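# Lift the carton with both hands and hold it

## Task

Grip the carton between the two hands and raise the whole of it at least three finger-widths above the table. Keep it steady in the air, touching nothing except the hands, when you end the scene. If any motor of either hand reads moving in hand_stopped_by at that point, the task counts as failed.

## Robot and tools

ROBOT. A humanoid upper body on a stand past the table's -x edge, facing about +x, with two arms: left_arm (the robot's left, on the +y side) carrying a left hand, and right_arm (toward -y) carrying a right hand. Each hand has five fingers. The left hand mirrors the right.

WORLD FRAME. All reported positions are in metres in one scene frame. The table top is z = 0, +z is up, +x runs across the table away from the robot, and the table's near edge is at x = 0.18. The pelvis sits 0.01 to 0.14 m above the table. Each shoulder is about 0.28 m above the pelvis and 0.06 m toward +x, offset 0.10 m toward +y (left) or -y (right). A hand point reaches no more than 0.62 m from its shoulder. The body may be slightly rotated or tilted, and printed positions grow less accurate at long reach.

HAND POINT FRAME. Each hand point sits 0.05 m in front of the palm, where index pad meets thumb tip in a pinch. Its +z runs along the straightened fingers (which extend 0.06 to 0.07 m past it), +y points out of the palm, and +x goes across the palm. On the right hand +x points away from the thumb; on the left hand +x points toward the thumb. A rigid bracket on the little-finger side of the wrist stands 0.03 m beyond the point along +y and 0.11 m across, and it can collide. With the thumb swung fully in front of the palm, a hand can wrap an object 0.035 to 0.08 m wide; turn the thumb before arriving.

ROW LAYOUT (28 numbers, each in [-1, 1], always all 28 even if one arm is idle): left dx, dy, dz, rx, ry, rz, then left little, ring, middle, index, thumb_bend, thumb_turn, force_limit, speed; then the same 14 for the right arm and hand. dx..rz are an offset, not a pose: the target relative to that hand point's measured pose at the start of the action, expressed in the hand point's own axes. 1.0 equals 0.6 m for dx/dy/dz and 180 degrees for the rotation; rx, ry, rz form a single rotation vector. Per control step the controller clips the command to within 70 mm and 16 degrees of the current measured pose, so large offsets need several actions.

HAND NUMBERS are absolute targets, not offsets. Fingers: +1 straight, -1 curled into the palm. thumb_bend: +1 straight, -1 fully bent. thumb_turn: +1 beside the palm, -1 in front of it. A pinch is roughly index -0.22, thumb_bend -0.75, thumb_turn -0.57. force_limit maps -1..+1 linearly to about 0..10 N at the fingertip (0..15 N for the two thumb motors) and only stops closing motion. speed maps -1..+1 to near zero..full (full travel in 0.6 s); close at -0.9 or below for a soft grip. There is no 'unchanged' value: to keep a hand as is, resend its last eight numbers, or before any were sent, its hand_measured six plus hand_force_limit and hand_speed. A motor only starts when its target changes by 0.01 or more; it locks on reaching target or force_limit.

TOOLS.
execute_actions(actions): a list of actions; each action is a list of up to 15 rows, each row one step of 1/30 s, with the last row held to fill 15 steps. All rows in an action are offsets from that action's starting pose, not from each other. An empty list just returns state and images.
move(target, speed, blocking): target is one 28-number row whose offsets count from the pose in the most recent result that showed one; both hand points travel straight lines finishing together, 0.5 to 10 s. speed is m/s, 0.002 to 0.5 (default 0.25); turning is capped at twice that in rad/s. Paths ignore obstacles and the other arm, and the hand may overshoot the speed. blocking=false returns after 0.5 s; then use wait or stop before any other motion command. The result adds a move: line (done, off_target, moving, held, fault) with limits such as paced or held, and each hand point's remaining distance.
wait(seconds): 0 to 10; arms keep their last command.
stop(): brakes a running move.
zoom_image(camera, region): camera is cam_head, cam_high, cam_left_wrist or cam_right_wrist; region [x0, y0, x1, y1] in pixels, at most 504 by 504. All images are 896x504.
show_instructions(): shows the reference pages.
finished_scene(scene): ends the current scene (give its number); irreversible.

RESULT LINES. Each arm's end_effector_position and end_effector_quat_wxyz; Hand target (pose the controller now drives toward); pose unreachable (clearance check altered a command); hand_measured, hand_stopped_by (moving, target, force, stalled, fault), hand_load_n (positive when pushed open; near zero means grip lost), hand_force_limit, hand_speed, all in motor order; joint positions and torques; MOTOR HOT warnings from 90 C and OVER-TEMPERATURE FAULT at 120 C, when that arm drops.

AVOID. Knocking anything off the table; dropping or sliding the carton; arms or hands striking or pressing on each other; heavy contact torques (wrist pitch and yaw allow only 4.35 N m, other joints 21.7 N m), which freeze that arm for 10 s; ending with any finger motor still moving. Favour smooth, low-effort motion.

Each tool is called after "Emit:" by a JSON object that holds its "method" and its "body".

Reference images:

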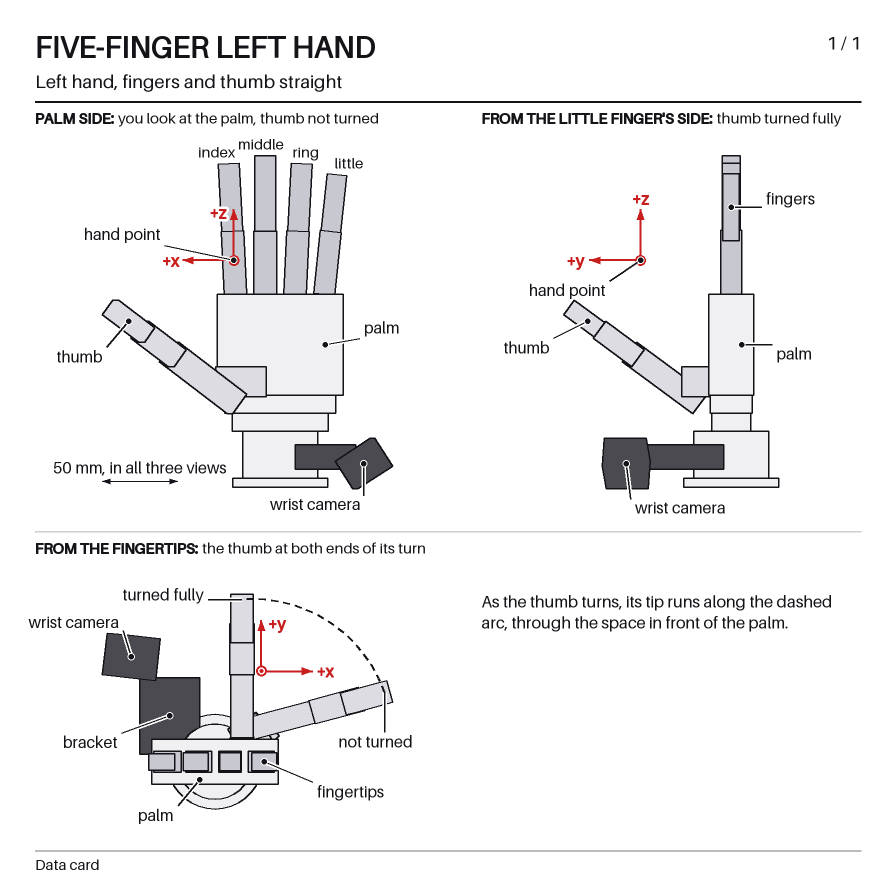

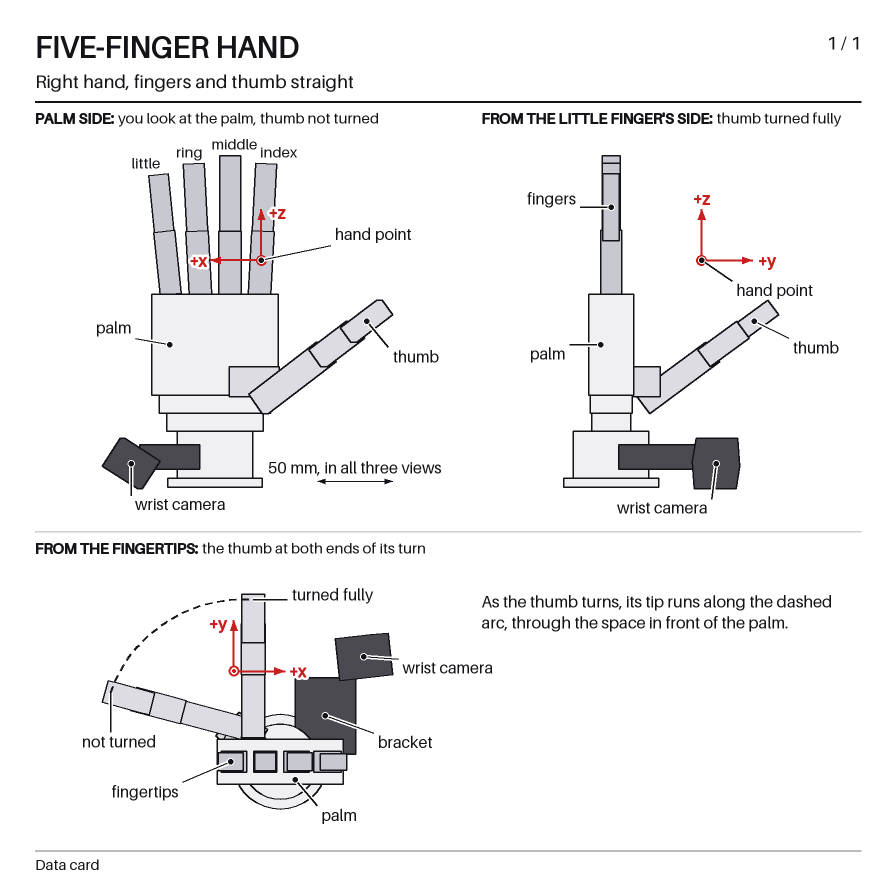

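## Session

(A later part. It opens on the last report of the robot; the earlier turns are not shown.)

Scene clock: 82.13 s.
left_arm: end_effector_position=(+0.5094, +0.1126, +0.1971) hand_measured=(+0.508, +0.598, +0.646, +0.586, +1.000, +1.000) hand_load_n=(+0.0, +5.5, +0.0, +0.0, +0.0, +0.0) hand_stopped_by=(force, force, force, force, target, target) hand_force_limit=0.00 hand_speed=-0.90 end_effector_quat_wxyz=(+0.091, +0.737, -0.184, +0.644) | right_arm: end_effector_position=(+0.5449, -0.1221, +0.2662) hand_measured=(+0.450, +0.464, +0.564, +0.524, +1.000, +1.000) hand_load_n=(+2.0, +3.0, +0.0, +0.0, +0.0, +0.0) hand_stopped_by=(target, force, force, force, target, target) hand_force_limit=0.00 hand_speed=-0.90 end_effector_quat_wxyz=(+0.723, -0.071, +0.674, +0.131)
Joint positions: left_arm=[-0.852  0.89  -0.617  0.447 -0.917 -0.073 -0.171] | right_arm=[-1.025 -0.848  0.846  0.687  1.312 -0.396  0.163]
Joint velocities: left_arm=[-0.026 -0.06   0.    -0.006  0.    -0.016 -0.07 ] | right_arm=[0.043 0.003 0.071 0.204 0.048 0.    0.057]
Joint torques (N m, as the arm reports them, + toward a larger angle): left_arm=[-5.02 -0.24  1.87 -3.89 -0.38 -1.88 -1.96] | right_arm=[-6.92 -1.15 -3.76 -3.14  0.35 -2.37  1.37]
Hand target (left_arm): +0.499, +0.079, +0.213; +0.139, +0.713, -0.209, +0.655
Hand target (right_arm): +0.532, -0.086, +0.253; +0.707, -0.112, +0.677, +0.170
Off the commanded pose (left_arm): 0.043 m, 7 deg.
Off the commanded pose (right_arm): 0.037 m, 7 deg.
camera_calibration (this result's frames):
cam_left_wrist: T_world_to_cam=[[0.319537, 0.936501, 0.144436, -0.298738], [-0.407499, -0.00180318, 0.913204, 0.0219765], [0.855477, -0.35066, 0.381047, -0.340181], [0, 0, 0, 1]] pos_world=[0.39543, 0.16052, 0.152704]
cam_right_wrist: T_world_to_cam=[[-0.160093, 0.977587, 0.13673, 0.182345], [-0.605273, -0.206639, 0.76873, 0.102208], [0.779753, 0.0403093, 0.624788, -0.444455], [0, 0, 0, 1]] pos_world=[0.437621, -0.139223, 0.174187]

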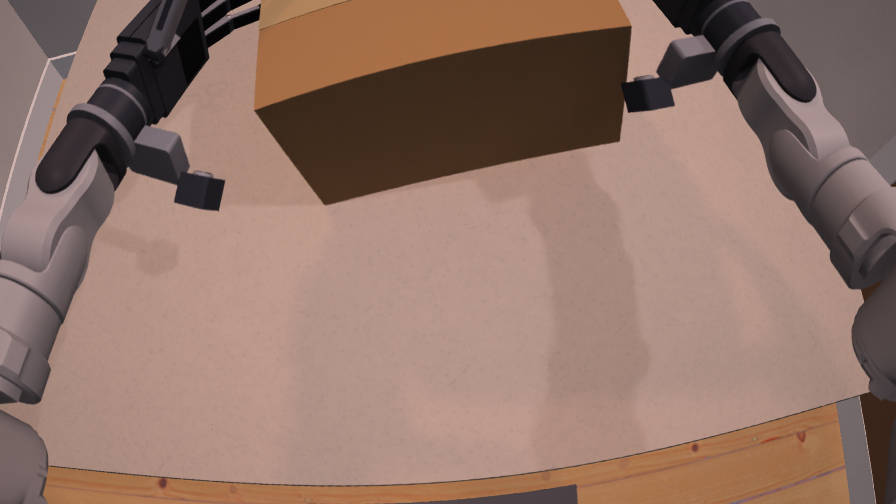

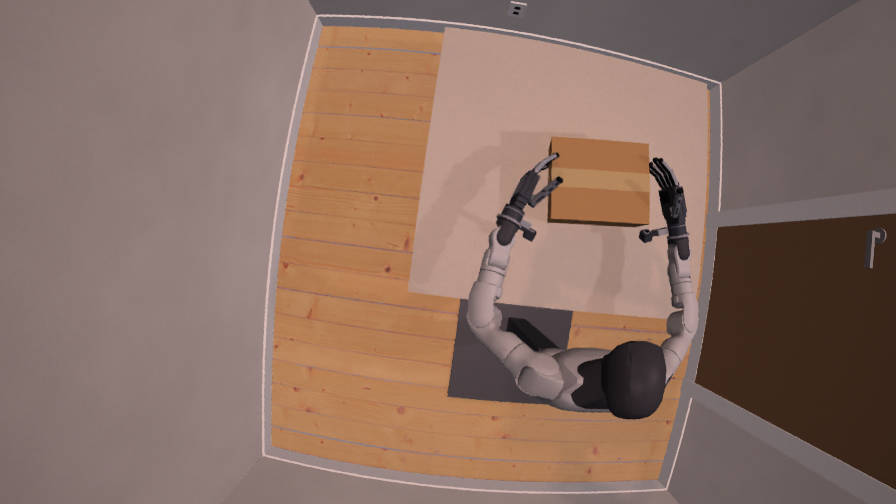

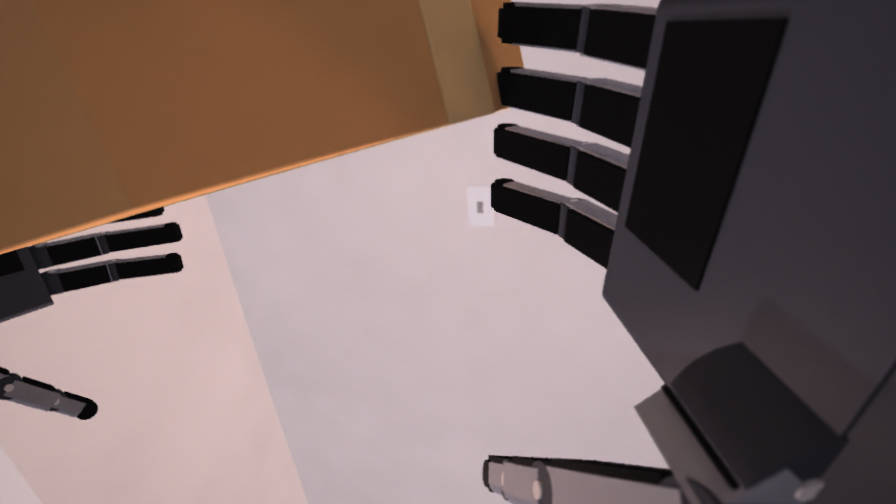

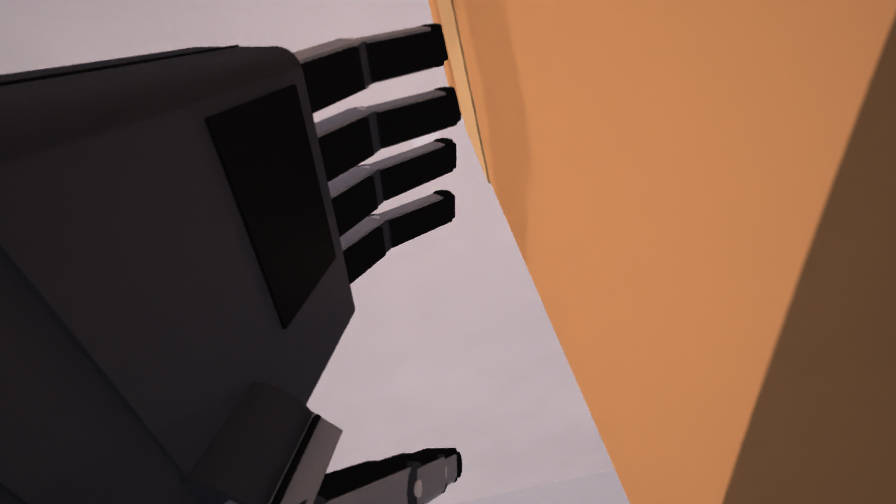

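Emit:
{"method": "move", "body": {"target": [-0.03,-0.06,-0.03,0.08,0,0,0.65,0.65,0.65,0.65,1,1,0.5,-0.5,0.08,-0.09,-0.03,0.06,0,0,0.65,0.65,0.65,0.65,1,1,0.5,-0.5], "speed": 0.04}}

Scene clock: 88.77 s.
left_arm: end_effector_position=(+0.5048, +0.1509, +0.1845) hand_measured=(+0.650, +0.650, +0.650, +0.650, +1.000, +1.000) hand_load_n=(+0.0, +0.0, +0.0, +0.0, +0.0, +0.0) hand_stopped_by=(target, target, target, target, target, target) hand_force_limit=0.50 hand_speed=-0.50 end_effector_quat_wxyz=(+0.004, +0.744, -0.101, +0.661) | right_arm: end_effector_position=(+0.5456, -0.1791, +0.2133) hand_measured=(+0.650, +0.650, +0.650, +0.650, +1.000, +1.000) hand_load_n=(+0.0, +0.0, +0.0, +0.0, +0.0, +0.0) hand_stopped_by=(target, target, target, target, target, target) hand_force_limit=0.50 hand_speed=-0.50 end_effector_quat_wxyz=(+0.728, -0.004, +0.683, +0.060)
Joint positions: left_arm=[-0.682  0.943 -0.606  0.265 -0.915 -0.124  0.163] | right_arm=[-0.936 -0.704  0.796  0.994  1.304 -0.572  0.206]
Joint velocities: left_arm=[-0.002 -0.008  0.021 -0.002  0.003 -0.003  0.   ] | right_arm=[-0.002  0.006 -0.02   0.009  0.    -0.001  0.007]
Joint torques (N m, as the arm reports them, + toward a larger angle): left_arm=[-2.29  4.12  3.23 -1.83 -0.12 -1.23  0.11] | right_arm=[-4.74 -5.25 -3.59 -0.73  0.79 -1.57  0.06]
Hand target (left_arm): +0.504, +0.151, +0.185; +0.002, +0.743, -0.103, +0.662
Hand target (right_arm): +0.545, -0.180, +0.213; +0.728, -0.001, +0.682, +0.061
Off the commanded pose (left_arm): 0.004 m, 1 deg.
Off the commanded pose (right_arm): 0.005 m, 1 deg.
move: off_target (left_arm, right_arm)
camera_calibration (this result's frames):
cam_left_wrist: T_world_to_cam=[[0.0818672, 0.982371, 0.168062, -0.222602], [-0.423011, -0.118436, 0.898351, 0.059844], [0.902419, -0.144638, 0.405857, -0.377349], [0, 0, 0, 1]] pos_world=[0.384066, 0.171187, 0.1368]
cam_right_wrist: T_world_to_cam=[[0.035986, 0.989828, 0.137639, 0.140444], [-0.622289, -0.0855733, 0.778096, 0.160489], [0.78196, -0.113652, 0.61288, -0.435798], [0, 0, 0, 1]] pos_world=[0.435593, -0.174811, 0.122885]

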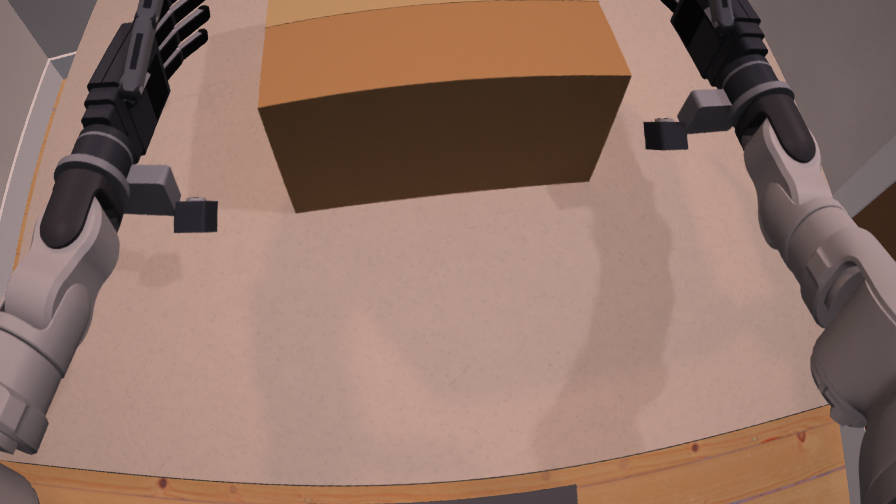

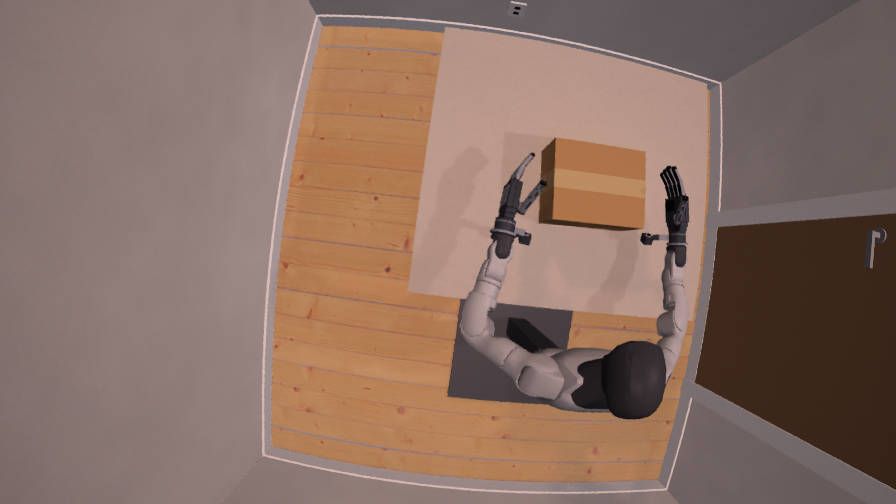

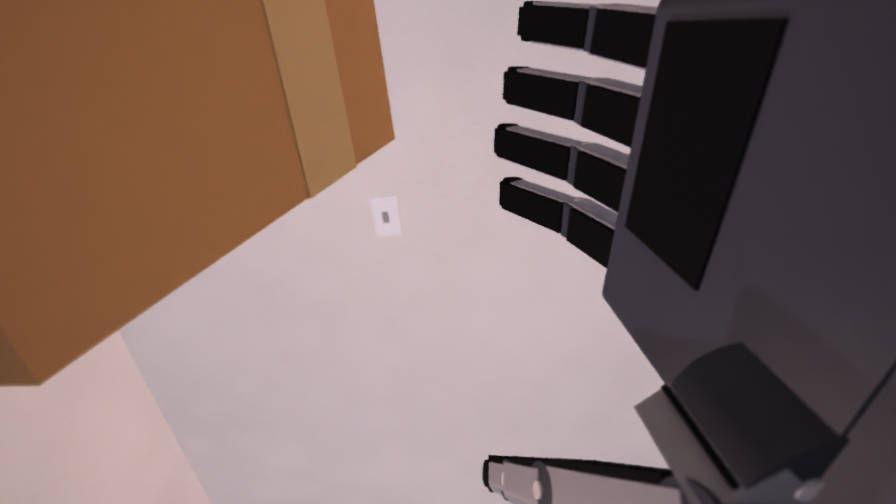

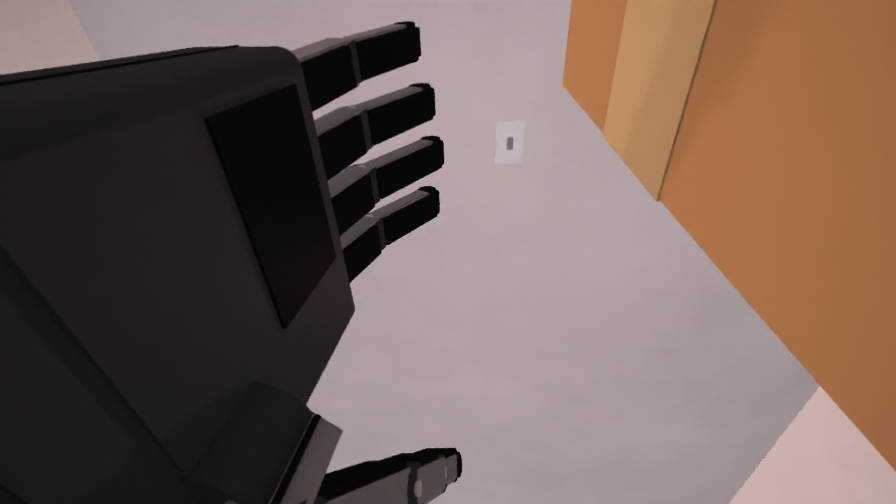

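Emit:
{"method": "move", "body": {"target": [-0.078,0.045,0.007,0.047,0.037,-0.043,0.55,0.6,0.65,0.6,1,1,0.5,-0.5,0.135,0.012,-0.066,0.029,0.02,-0.025,0.55,0.6,0.65,0.6,1,1,0.5,-0.5], "speed": 0.08}}

Scene clock: 96.40 s.
left_arm: end_effector_position=(+0.5048, +0.1254, +0.1421) hand_measured=(+0.550, +0.600, +0.650, +0.600, +1.000, +1.000) hand_load_n=(+0.0, +0.0, +0.0, +0.0, +0.0, +0.0) hand_stopped_by=(target, target, target, target, target, target) hand_force_limit=0.50 hand_speed=-0.50 end_effector_quat_wxyz=(+0.007, +0.704, +0.000, +0.711) | right_arm: end_effector_position=(+0.5071, -0.1785, +0.1305) hand_measured=(+0.550, +0.600, +0.650, +0.600, +1.000, +1.000) hand_load_n=(+0.0, +0.0, +0.0, +0.0, +0.0, +0.0) hand_stopped_by=(target, target, target, target, target, target) hand_force_limit=0.50 hand_speed=-0.50 end_effector_quat_wxyz=(+0.706, +0.008, +0.708, -0.006)
Joint positions: left_arm=[-0.676  0.511 -0.637  0.71  -0.744 -0.555  0.25 ] | right_arm=[-0.767 -0.552  0.877  1.112  1.227 -0.8    0.061]
Joint velocities: left_arm=[ 0.002  0.002  0.005  0.003 -0.008 -0.002  0.   ] | right_arm=[ 0.003  0.002 -0.02  -0.011  0.011 -0.001  0.003]
Joint torques (N m, as the arm reports them, + toward a larger angle): left_arm=[-2.27  2.08  1.21 -1.34  0.3  -1.35 -0.2 ] | right_arm=[-4.18 -4.63 -2.36 -0.55  0.54 -1.51  0.05]
Hand target (left_arm): +0.505, +0.125, +0.143; +0.007, +0.702, -0.002, +0.712
Hand target (right_arm): +0.507, -0.177, +0.131; +0.707, +0.005, +0.707, -0.005
Off the commanded pose (left_arm): 0.011 m, 1 deg.
Off the commanded pose (right_arm): 0.010 m, 1 deg.
move: off_target (left_arm, right_arm)
camera_calibration (this result's frames):
cam_left_wrist: T_world_to_cam=[[-0.0687248, 0.997417, 0.0208658, -0.0954387], [-0.522304, -0.0537922, 0.851061, 0.143719], [0.849986, 0.0475907, 0.524652, -0.378388], [0, 0, 0, 1]] pos_world=[0.39013, 0.120931, 0.0781995]
cam_right_wrist: T_world_to_cam=[[0.151093, 0.986998, 0.0548241, 0.104566], [-0.571828, 0.0420282, 0.819297, 0.192837], [0.80634, -0.15514, 0.570743, -0.36923], [0, 0, 0, 1]] pos_world=[0.392195, -0.168594, 0.0470122]

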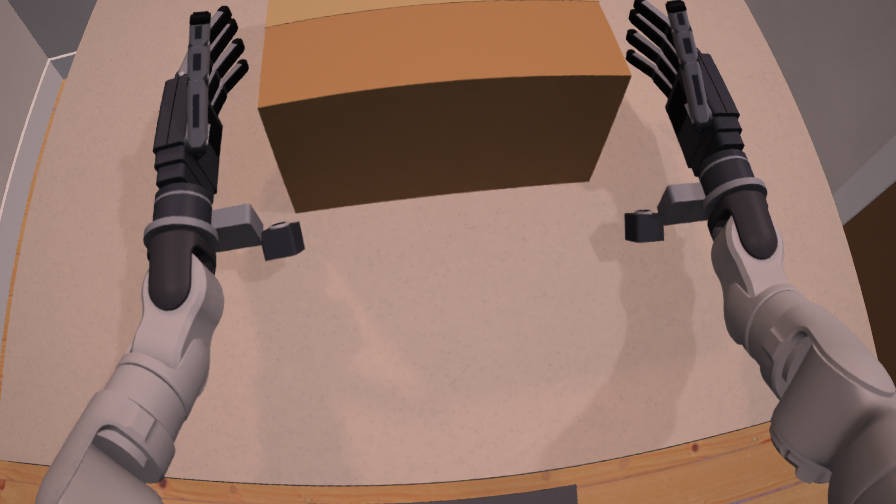

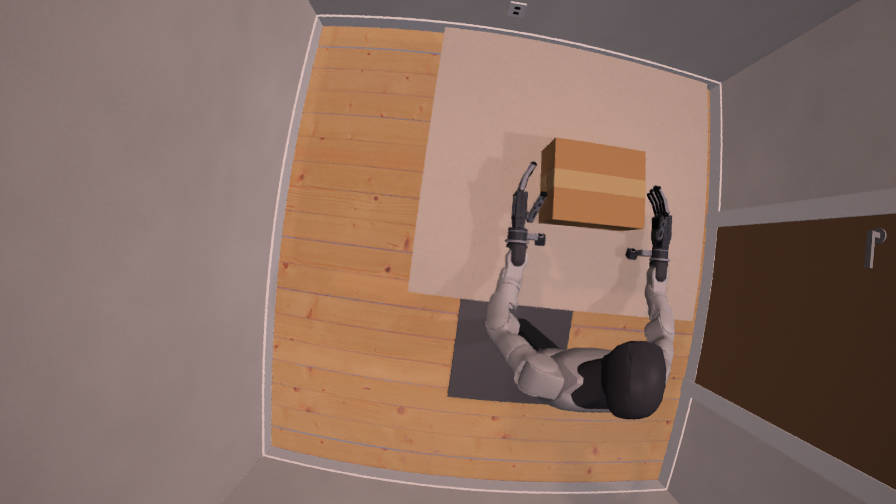

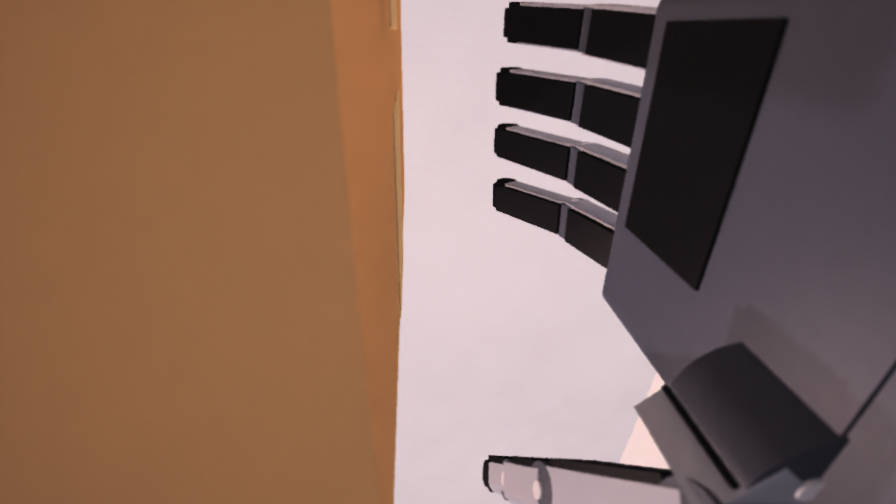

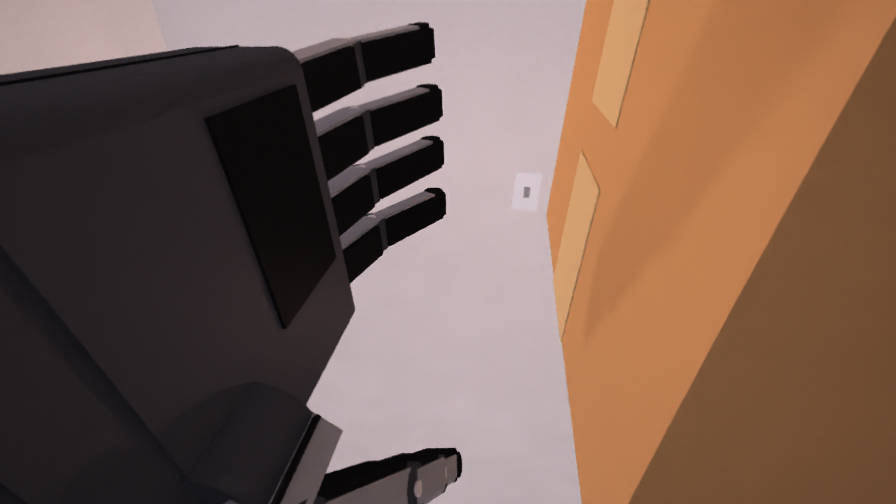

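Emit:
{"method": "move", "body": {"target": [-0.01,0.13,0,-0.05,0,0,0.55,0.6,0.65,0.6,1,1,0.5,-0.5,0,0.15,0.03,-0.05,0,0,0.55,0.6,0.65,0.6,1,1,0.5,-0.5], "speed": 0.03}}

Emit:
{"method": "execute_actions", "body": {"actions": [[[0,0.09,-0.02,-0.05,0,0,0.55,0.6,0.65,0.6,1,1,0.5,-0.5,0,0.09,-0.02,-0.05,0,0,0.55,0.6,0.65,0.6,1,1,0.5,-0.5]],[[0,0.09,-0.02,-0.05,0,0,0.55,0.6,0.65,0.6,1,1,0.5,-0.5,0,0.09,-0.02,-0.05,0,0,0.55,0.6,0.65,0.6,1,1,0.5,-0.5]],[[0.03,0.09,-0.02,-0.05,0,0,0.55,0.6,0.65,0.6,1,1,0.5,-0.5,-0.03,0.09,-0.02,-0.05,0,0,0.55,0.6,0.65,0.6,1,1,0.5,-0.5]],[[0.03,0.09,-0.02,-0.05,0,0,0.55,0.6,0.65,0.6,1,1,0.5,-0.5,-0.03,0.09,-0.02,-0.05,0,0,0.55,0.6,0.65,0.6,1,1,0.5,-0.5]]]}}

Scene clock: 105.13 s.
left_arm: end_effector_position=(+0.5151, +0.0878, +0.1400) hand_measured=(+0.550, +0.600, +0.650, +0.600, +1.000, +1.000) hand_load_n=(+3.0, +3.5, +0.0, +0.0, +0.0, +0.0) hand_stopped_by=(target, target, target, target, target, target) hand_force_limit=0.50 hand_speed=-0.50 end_effector_quat_wxyz=(+0.018, +0.701, -0.024, +0.713) | right_arm: end_effector_position=(+0.5244, -0.1239, +0.1237) hand_measured=(+0.550, +0.600, +0.650, +0.600, +1.000, +1.000) hand_load_n=(+0.0, +0.0, +0.0, +0.0, +0.0, +0.5) hand_stopped_by=(target, target, target, target, target, target) hand_force_limit=0.50 hand_speed=-0.50 end_effector_quat_wxyz=(+0.700, -0.014, +0.714, +0.012)
Joint positions: left_arm=[-0.784  0.405 -0.705  0.865 -0.726 -0.592  0.246] | right_arm=[-0.925 -0.328  0.947  1.407  1.268 -0.814  0.13 ]
Joint velocities: left_arm=[-0.017 -0.002 -0.023  0.002 -0.029 -0.012  0.006] | right_arm=[-0.008  0.003  0.034  0.023  0.054  0.     0.018]
Joint torques (N m, as the arm reports them, + toward a larger angle): left_arm=[-3.48 -2.45 -1.73 -3.12  1.34 -0.95 -1.93] | right_arm=[-6.22  0.99  0.32 -1.36 -0.23 -1.02  0.65]
Hand target (left_arm): +0.505, +0.050, +0.141; +0.060, +0.698, -0.055, +0.712
Hand target (right_arm): +0.521, -0.087, +0.124; +0.698, -0.046, +0.713, +0.050
Off the commanded pose (left_arm): 0.042 m, 6 deg.
Off the commanded pose (right_arm): 0.036 m, 6 deg.
move: off_target (left_arm, right_arm)
camera_calibration (this result's frames):
cam_left_wrist: T_world_to_cam=[[-0.0185523, 0.999115, 0.0377372, -0.0854834], [-0.530606, -0.0418287, 0.846586, 0.15263], [0.847416, -0.00431744, 0.530912, -0.379271], [0, 0, 0, 1]] pos_world=[0.400801, 0.0901547, 0.0753708]
cam_right_wrist: T_world_to_cam=[[0.0959397, 0.994205, 0.0485043, 0.0790663], [-0.558469, 0.0134269, 0.829417, 0.194221], [0.823959, -0.106662, 0.556521, -0.372264], [0, 0, 0, 1]] pos_world=[0.407611, -0.120922, 0.0422475]

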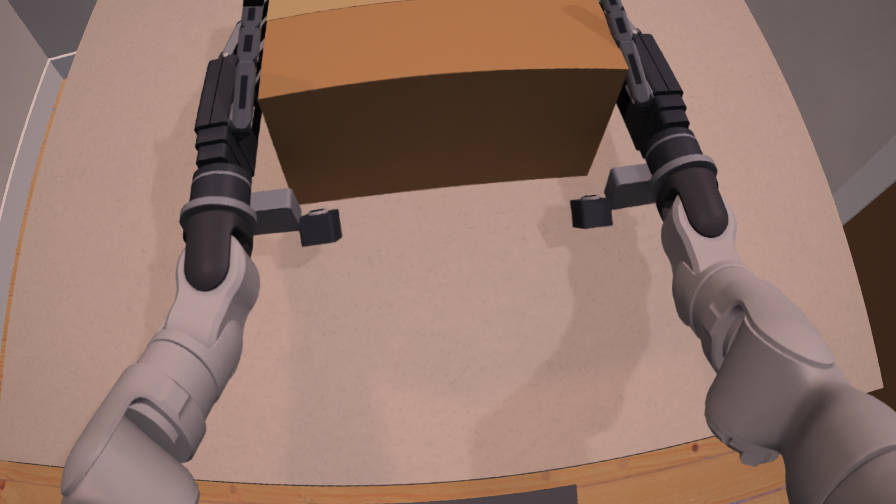

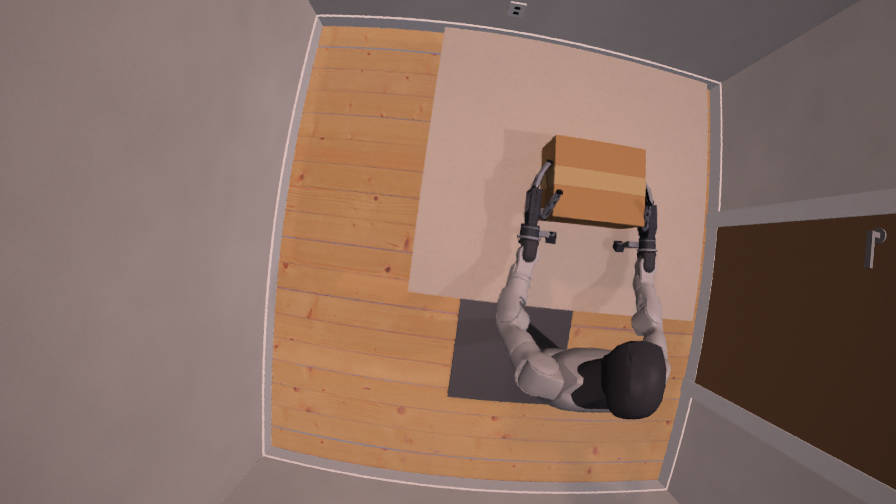

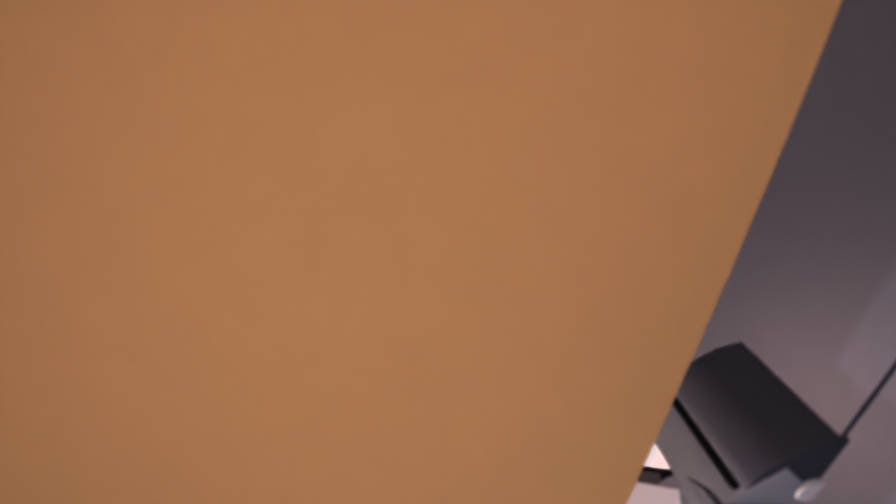

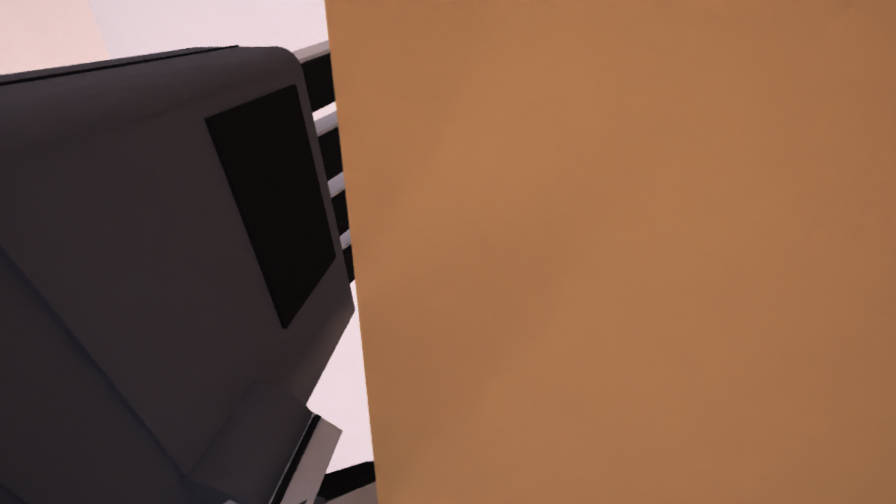

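Scene clock: 107.13 s.
left_arm: end_effector_position=(+0.5022, +0.0821, +0.1449) hand_measured=(+0.550, +0.600, +0.650, +0.602, +1.000, +1.000) hand_load_n=(+0.0, +0.0, +0.0, +9.0, +0.0, +0.0) hand_stopped_by=(target, target, target, target, target, target) hand_force_limit=0.50 hand_speed=-0.50 end_effector_quat_wxyz=(+0.003, +0.730, -0.068, +0.680) | right_arm: end_effector_position=(+0.5106, -0.1233, +0.1785) hand_measured=(+0.550, +0.600, +0.650, +0.600, +1.000, +1.000) hand_load_n=(+3.5, +4.0, +0.5, +0.5, +0.0, +0.0) hand_stopped_by=(target, target, target, target, target, target) hand_force_limit=0.50 hand_speed=-0.50 end_effector_quat_wxyz=(+0.713, -0.010, +0.701, +0.024)
Joint positions: left_arm=[-0.754  0.658 -0.866  0.43  -0.807 -0.338  0.44 ] | right_arm=[-0.882 -0.812  1.237  0.543  1.257 -0.743 -0.39 ]
Joint velocities: left_arm=[-0.008  0.006 -0.043  0.    -0.029  0.     0.017] | right_arm=[ 0.014  0.003  0.005 -0.026 -0.008  0.044 -0.023]
Joint torques (N m, as the arm reports them, + toward a larger angle): left_arm=[-4.03 -1.83 -0.78 -4.46  2.11 -1.43 -2.66] | right_arm=[-7.27  0.12 -3.97 -3.85 -1.33 -3.12  1.52]
Hand target (left_arm): +0.487, +0.034, +0.159; +0.063, +0.712, -0.109, +0.691
Hand target (right_arm): +0.492, -0.071, +0.172; +0.706, -0.071, +0.700, +0.082
Off the commanded pose (left_arm): 0.055 m, 9 deg.
Off the commanded pose (right_arm): 0.056 m, 9 deg.
joint sent to its limit (right arm) — the command would take joint 3 (shoulder yaw) past its upper limit, so that joint was sent only as far as its limit.
camera_calibration (this result's frames):
cam_left_wrist: T_world_to_cam=[[0.0281632, 0.991818, 0.124511, -0.115646], [-0.460522, -0.0976803, 0.882257, 0.105663], [0.887201, -0.0821872, 0.454003, -0.373324], [0, 0, 0, 1]] pos_world=[0.38313, 0.0943391, 0.0906671]
cam_right_wrist: T_world_to_cam=[[0.0830685, 0.993713, 0.0750652, 0.0789289], [-0.589258, -0.0117673, 0.807859, 0.157432], [0.803663, -0.11134, 0.584576, -0.386594], [0, 0, 0, 1]] pos_world=[0.396903, -0.119624, 0.0928861]

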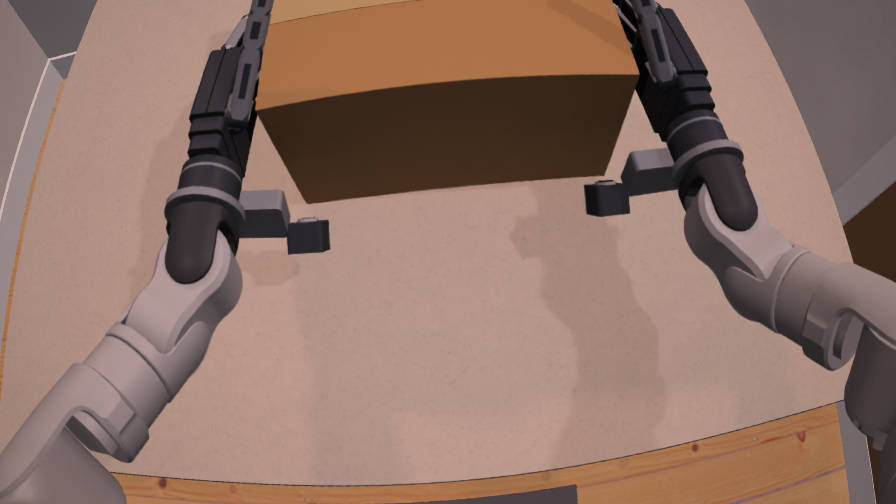

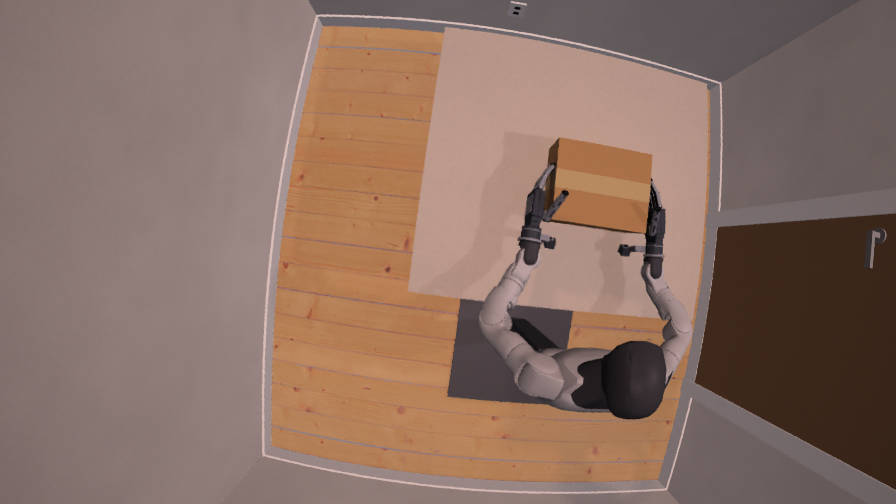

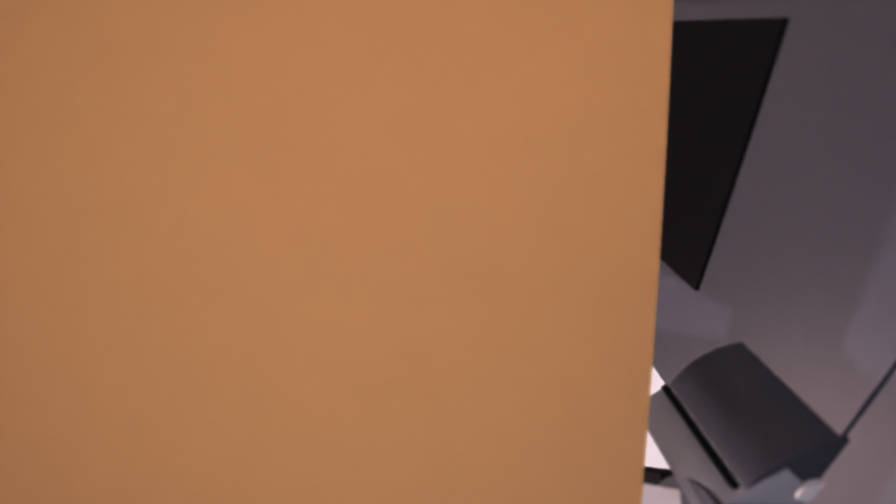

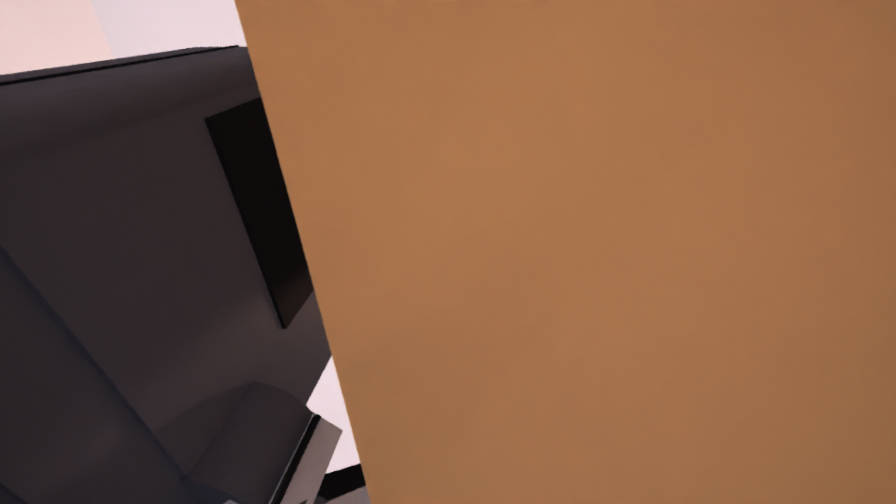

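Emit:
{"method": "execute_actions", "body": {"actions": [[[0.07,0.08,-0.02,-0.05,0.02,-0.02,0.55,0.6,0.65,0.6,1,1,0.5,-0.5,-0.01,0.08,-0.02,-0.05,0,0,0.55,0.6,0.65,0.6,1,1,0.5,-0.5]],[[0.07,0.08,-0.02,-0.05,0.02,-0.02,0.55,0.6,0.65,0.6,1,1,0.5,-0.5,-0.02,0.08,-0.02,-0.05,0,0,0.55,0.6,0.65,0.6,1,1,0.5,-0.5]]]}}

Scene clock: 111.33 s.
left_arm: end_effector_position=(+0.5018, +0.0760, +0.2268) hand_measured=(+0.550, +0.600, +0.650, +0.600, +1.000, +1.000) hand_load_n=(+8.5, +1.5, +0.0, +0.0, +0.0, +0.0) hand_stopped_by=(target, target, target, target, target, target) hand_force_limit=0.50 hand_speed=-0.50 end_effector_quat_wxyz=(+0.060, +0.689, -0.038, +0.722) | right_arm: end_effector_position=(+0.5077, -0.1379, +0.1944) hand_measured=(+0.550, +0.600, +0.650, +0.602, +1.000, +1.000) hand_load_n=(+0.0, +0.0, +0.0, +10.0, +0.0, +0.0) hand_stopped_by=(target, target, target, target, target, target) hand_force_limit=0.50 hand_speed=-0.50 end_effector_quat_wxyz=(+0.704, -0.010, +0.710, +0.007)
Joint positions: left_arm=[-0.813  0.793 -0.847  0.168 -0.935 -0.314  0.489] | right_arm=[-0.897 -0.968  1.253  0.351  1.268 -0.676 -0.476]
Joint velocities: left_arm=[-0.196  0.078  0.037 -0.035 -0.017 -0.167  0.058] | right_arm=[ 0.278 -0.005  0.183  0.044  0.011  0.199  0.   ]
Joint torques (N m, as the arm reports them, + toward a larger angle): left_arm=[-5.87 -1.96  2.35 -6.12  1.77 -2.92 -3.07] | right_arm=[-6.67  0.47 -3.63 -3.32 -1.12 -2.19  1.84]
Hand target (left_arm): +0.484, +0.034, +0.220; +0.106, +0.691, -0.087, +0.710
Hand target (right_arm): +0.493, -0.083, +0.205; +0.714, -0.063, +0.693, +0.079
Off the commanded pose (left_arm): 0.049 m, 8 deg.
Off the commanded pose (right_arm): 0.059 m, 10 deg.
joint sent to its limit (right arm) — the command would take joint 3 (shoulder yaw) past its upper limit, so that joint was sent only as far as its limit.
camera_calibration (this result's frames):
cam_left_wrist: T_world_to_cam=[[0.0599925, 0.998199, -0.000169996, -0.10801], [-0.55483, 0.0334873, 0.83129, 0.0815429], [0.829798, -0.0497769, 0.555839, -0.407417], [0, 0, 0, 1]] pos_world=[0.389796, 0.0848051, 0.158654]
cam_right_wrist: T_world_to_cam=[[0.108342, 0.992945, 0.0481842, 0.084698], [-0.567983, 0.0220488, 0.822745, 0.13373], [0.815878, -0.116506, 0.566365, -0.398463], [0, 0, 0, 1]] pos_world=[0.391877, -0.133472, 0.111568]

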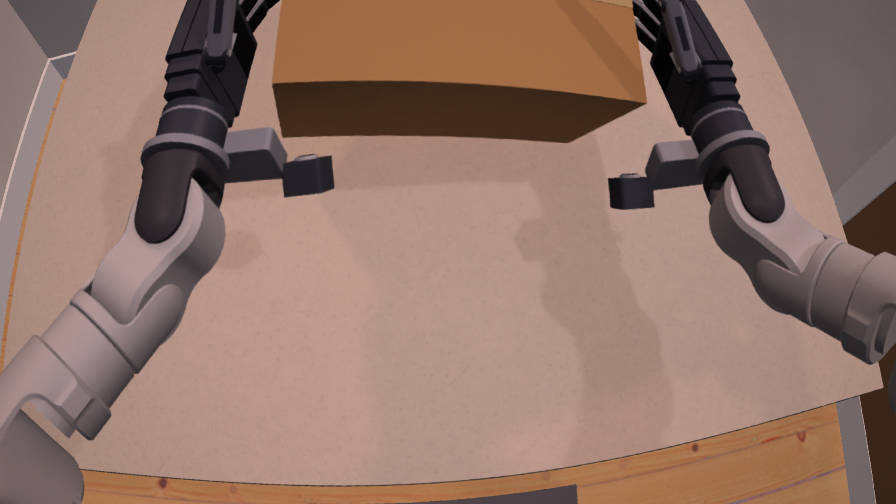

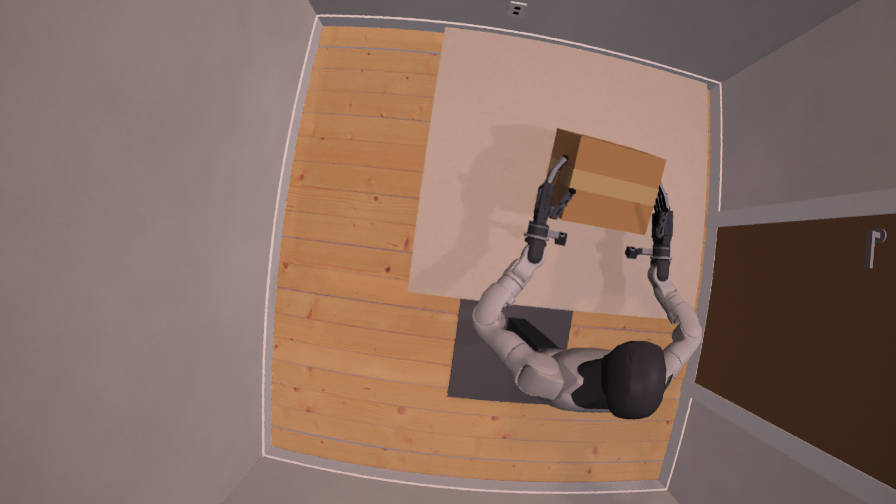

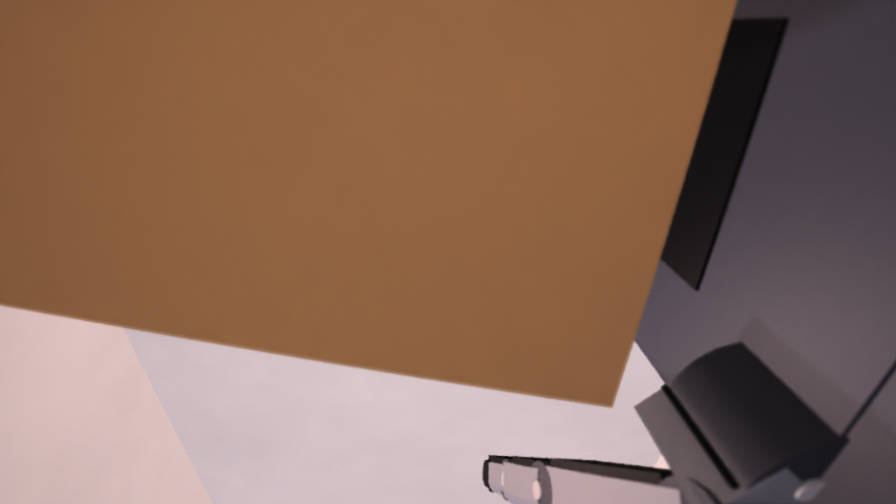

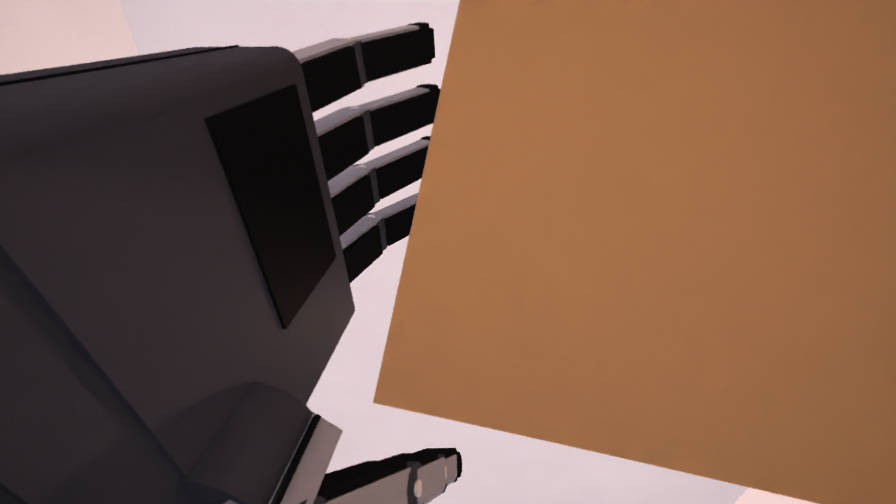

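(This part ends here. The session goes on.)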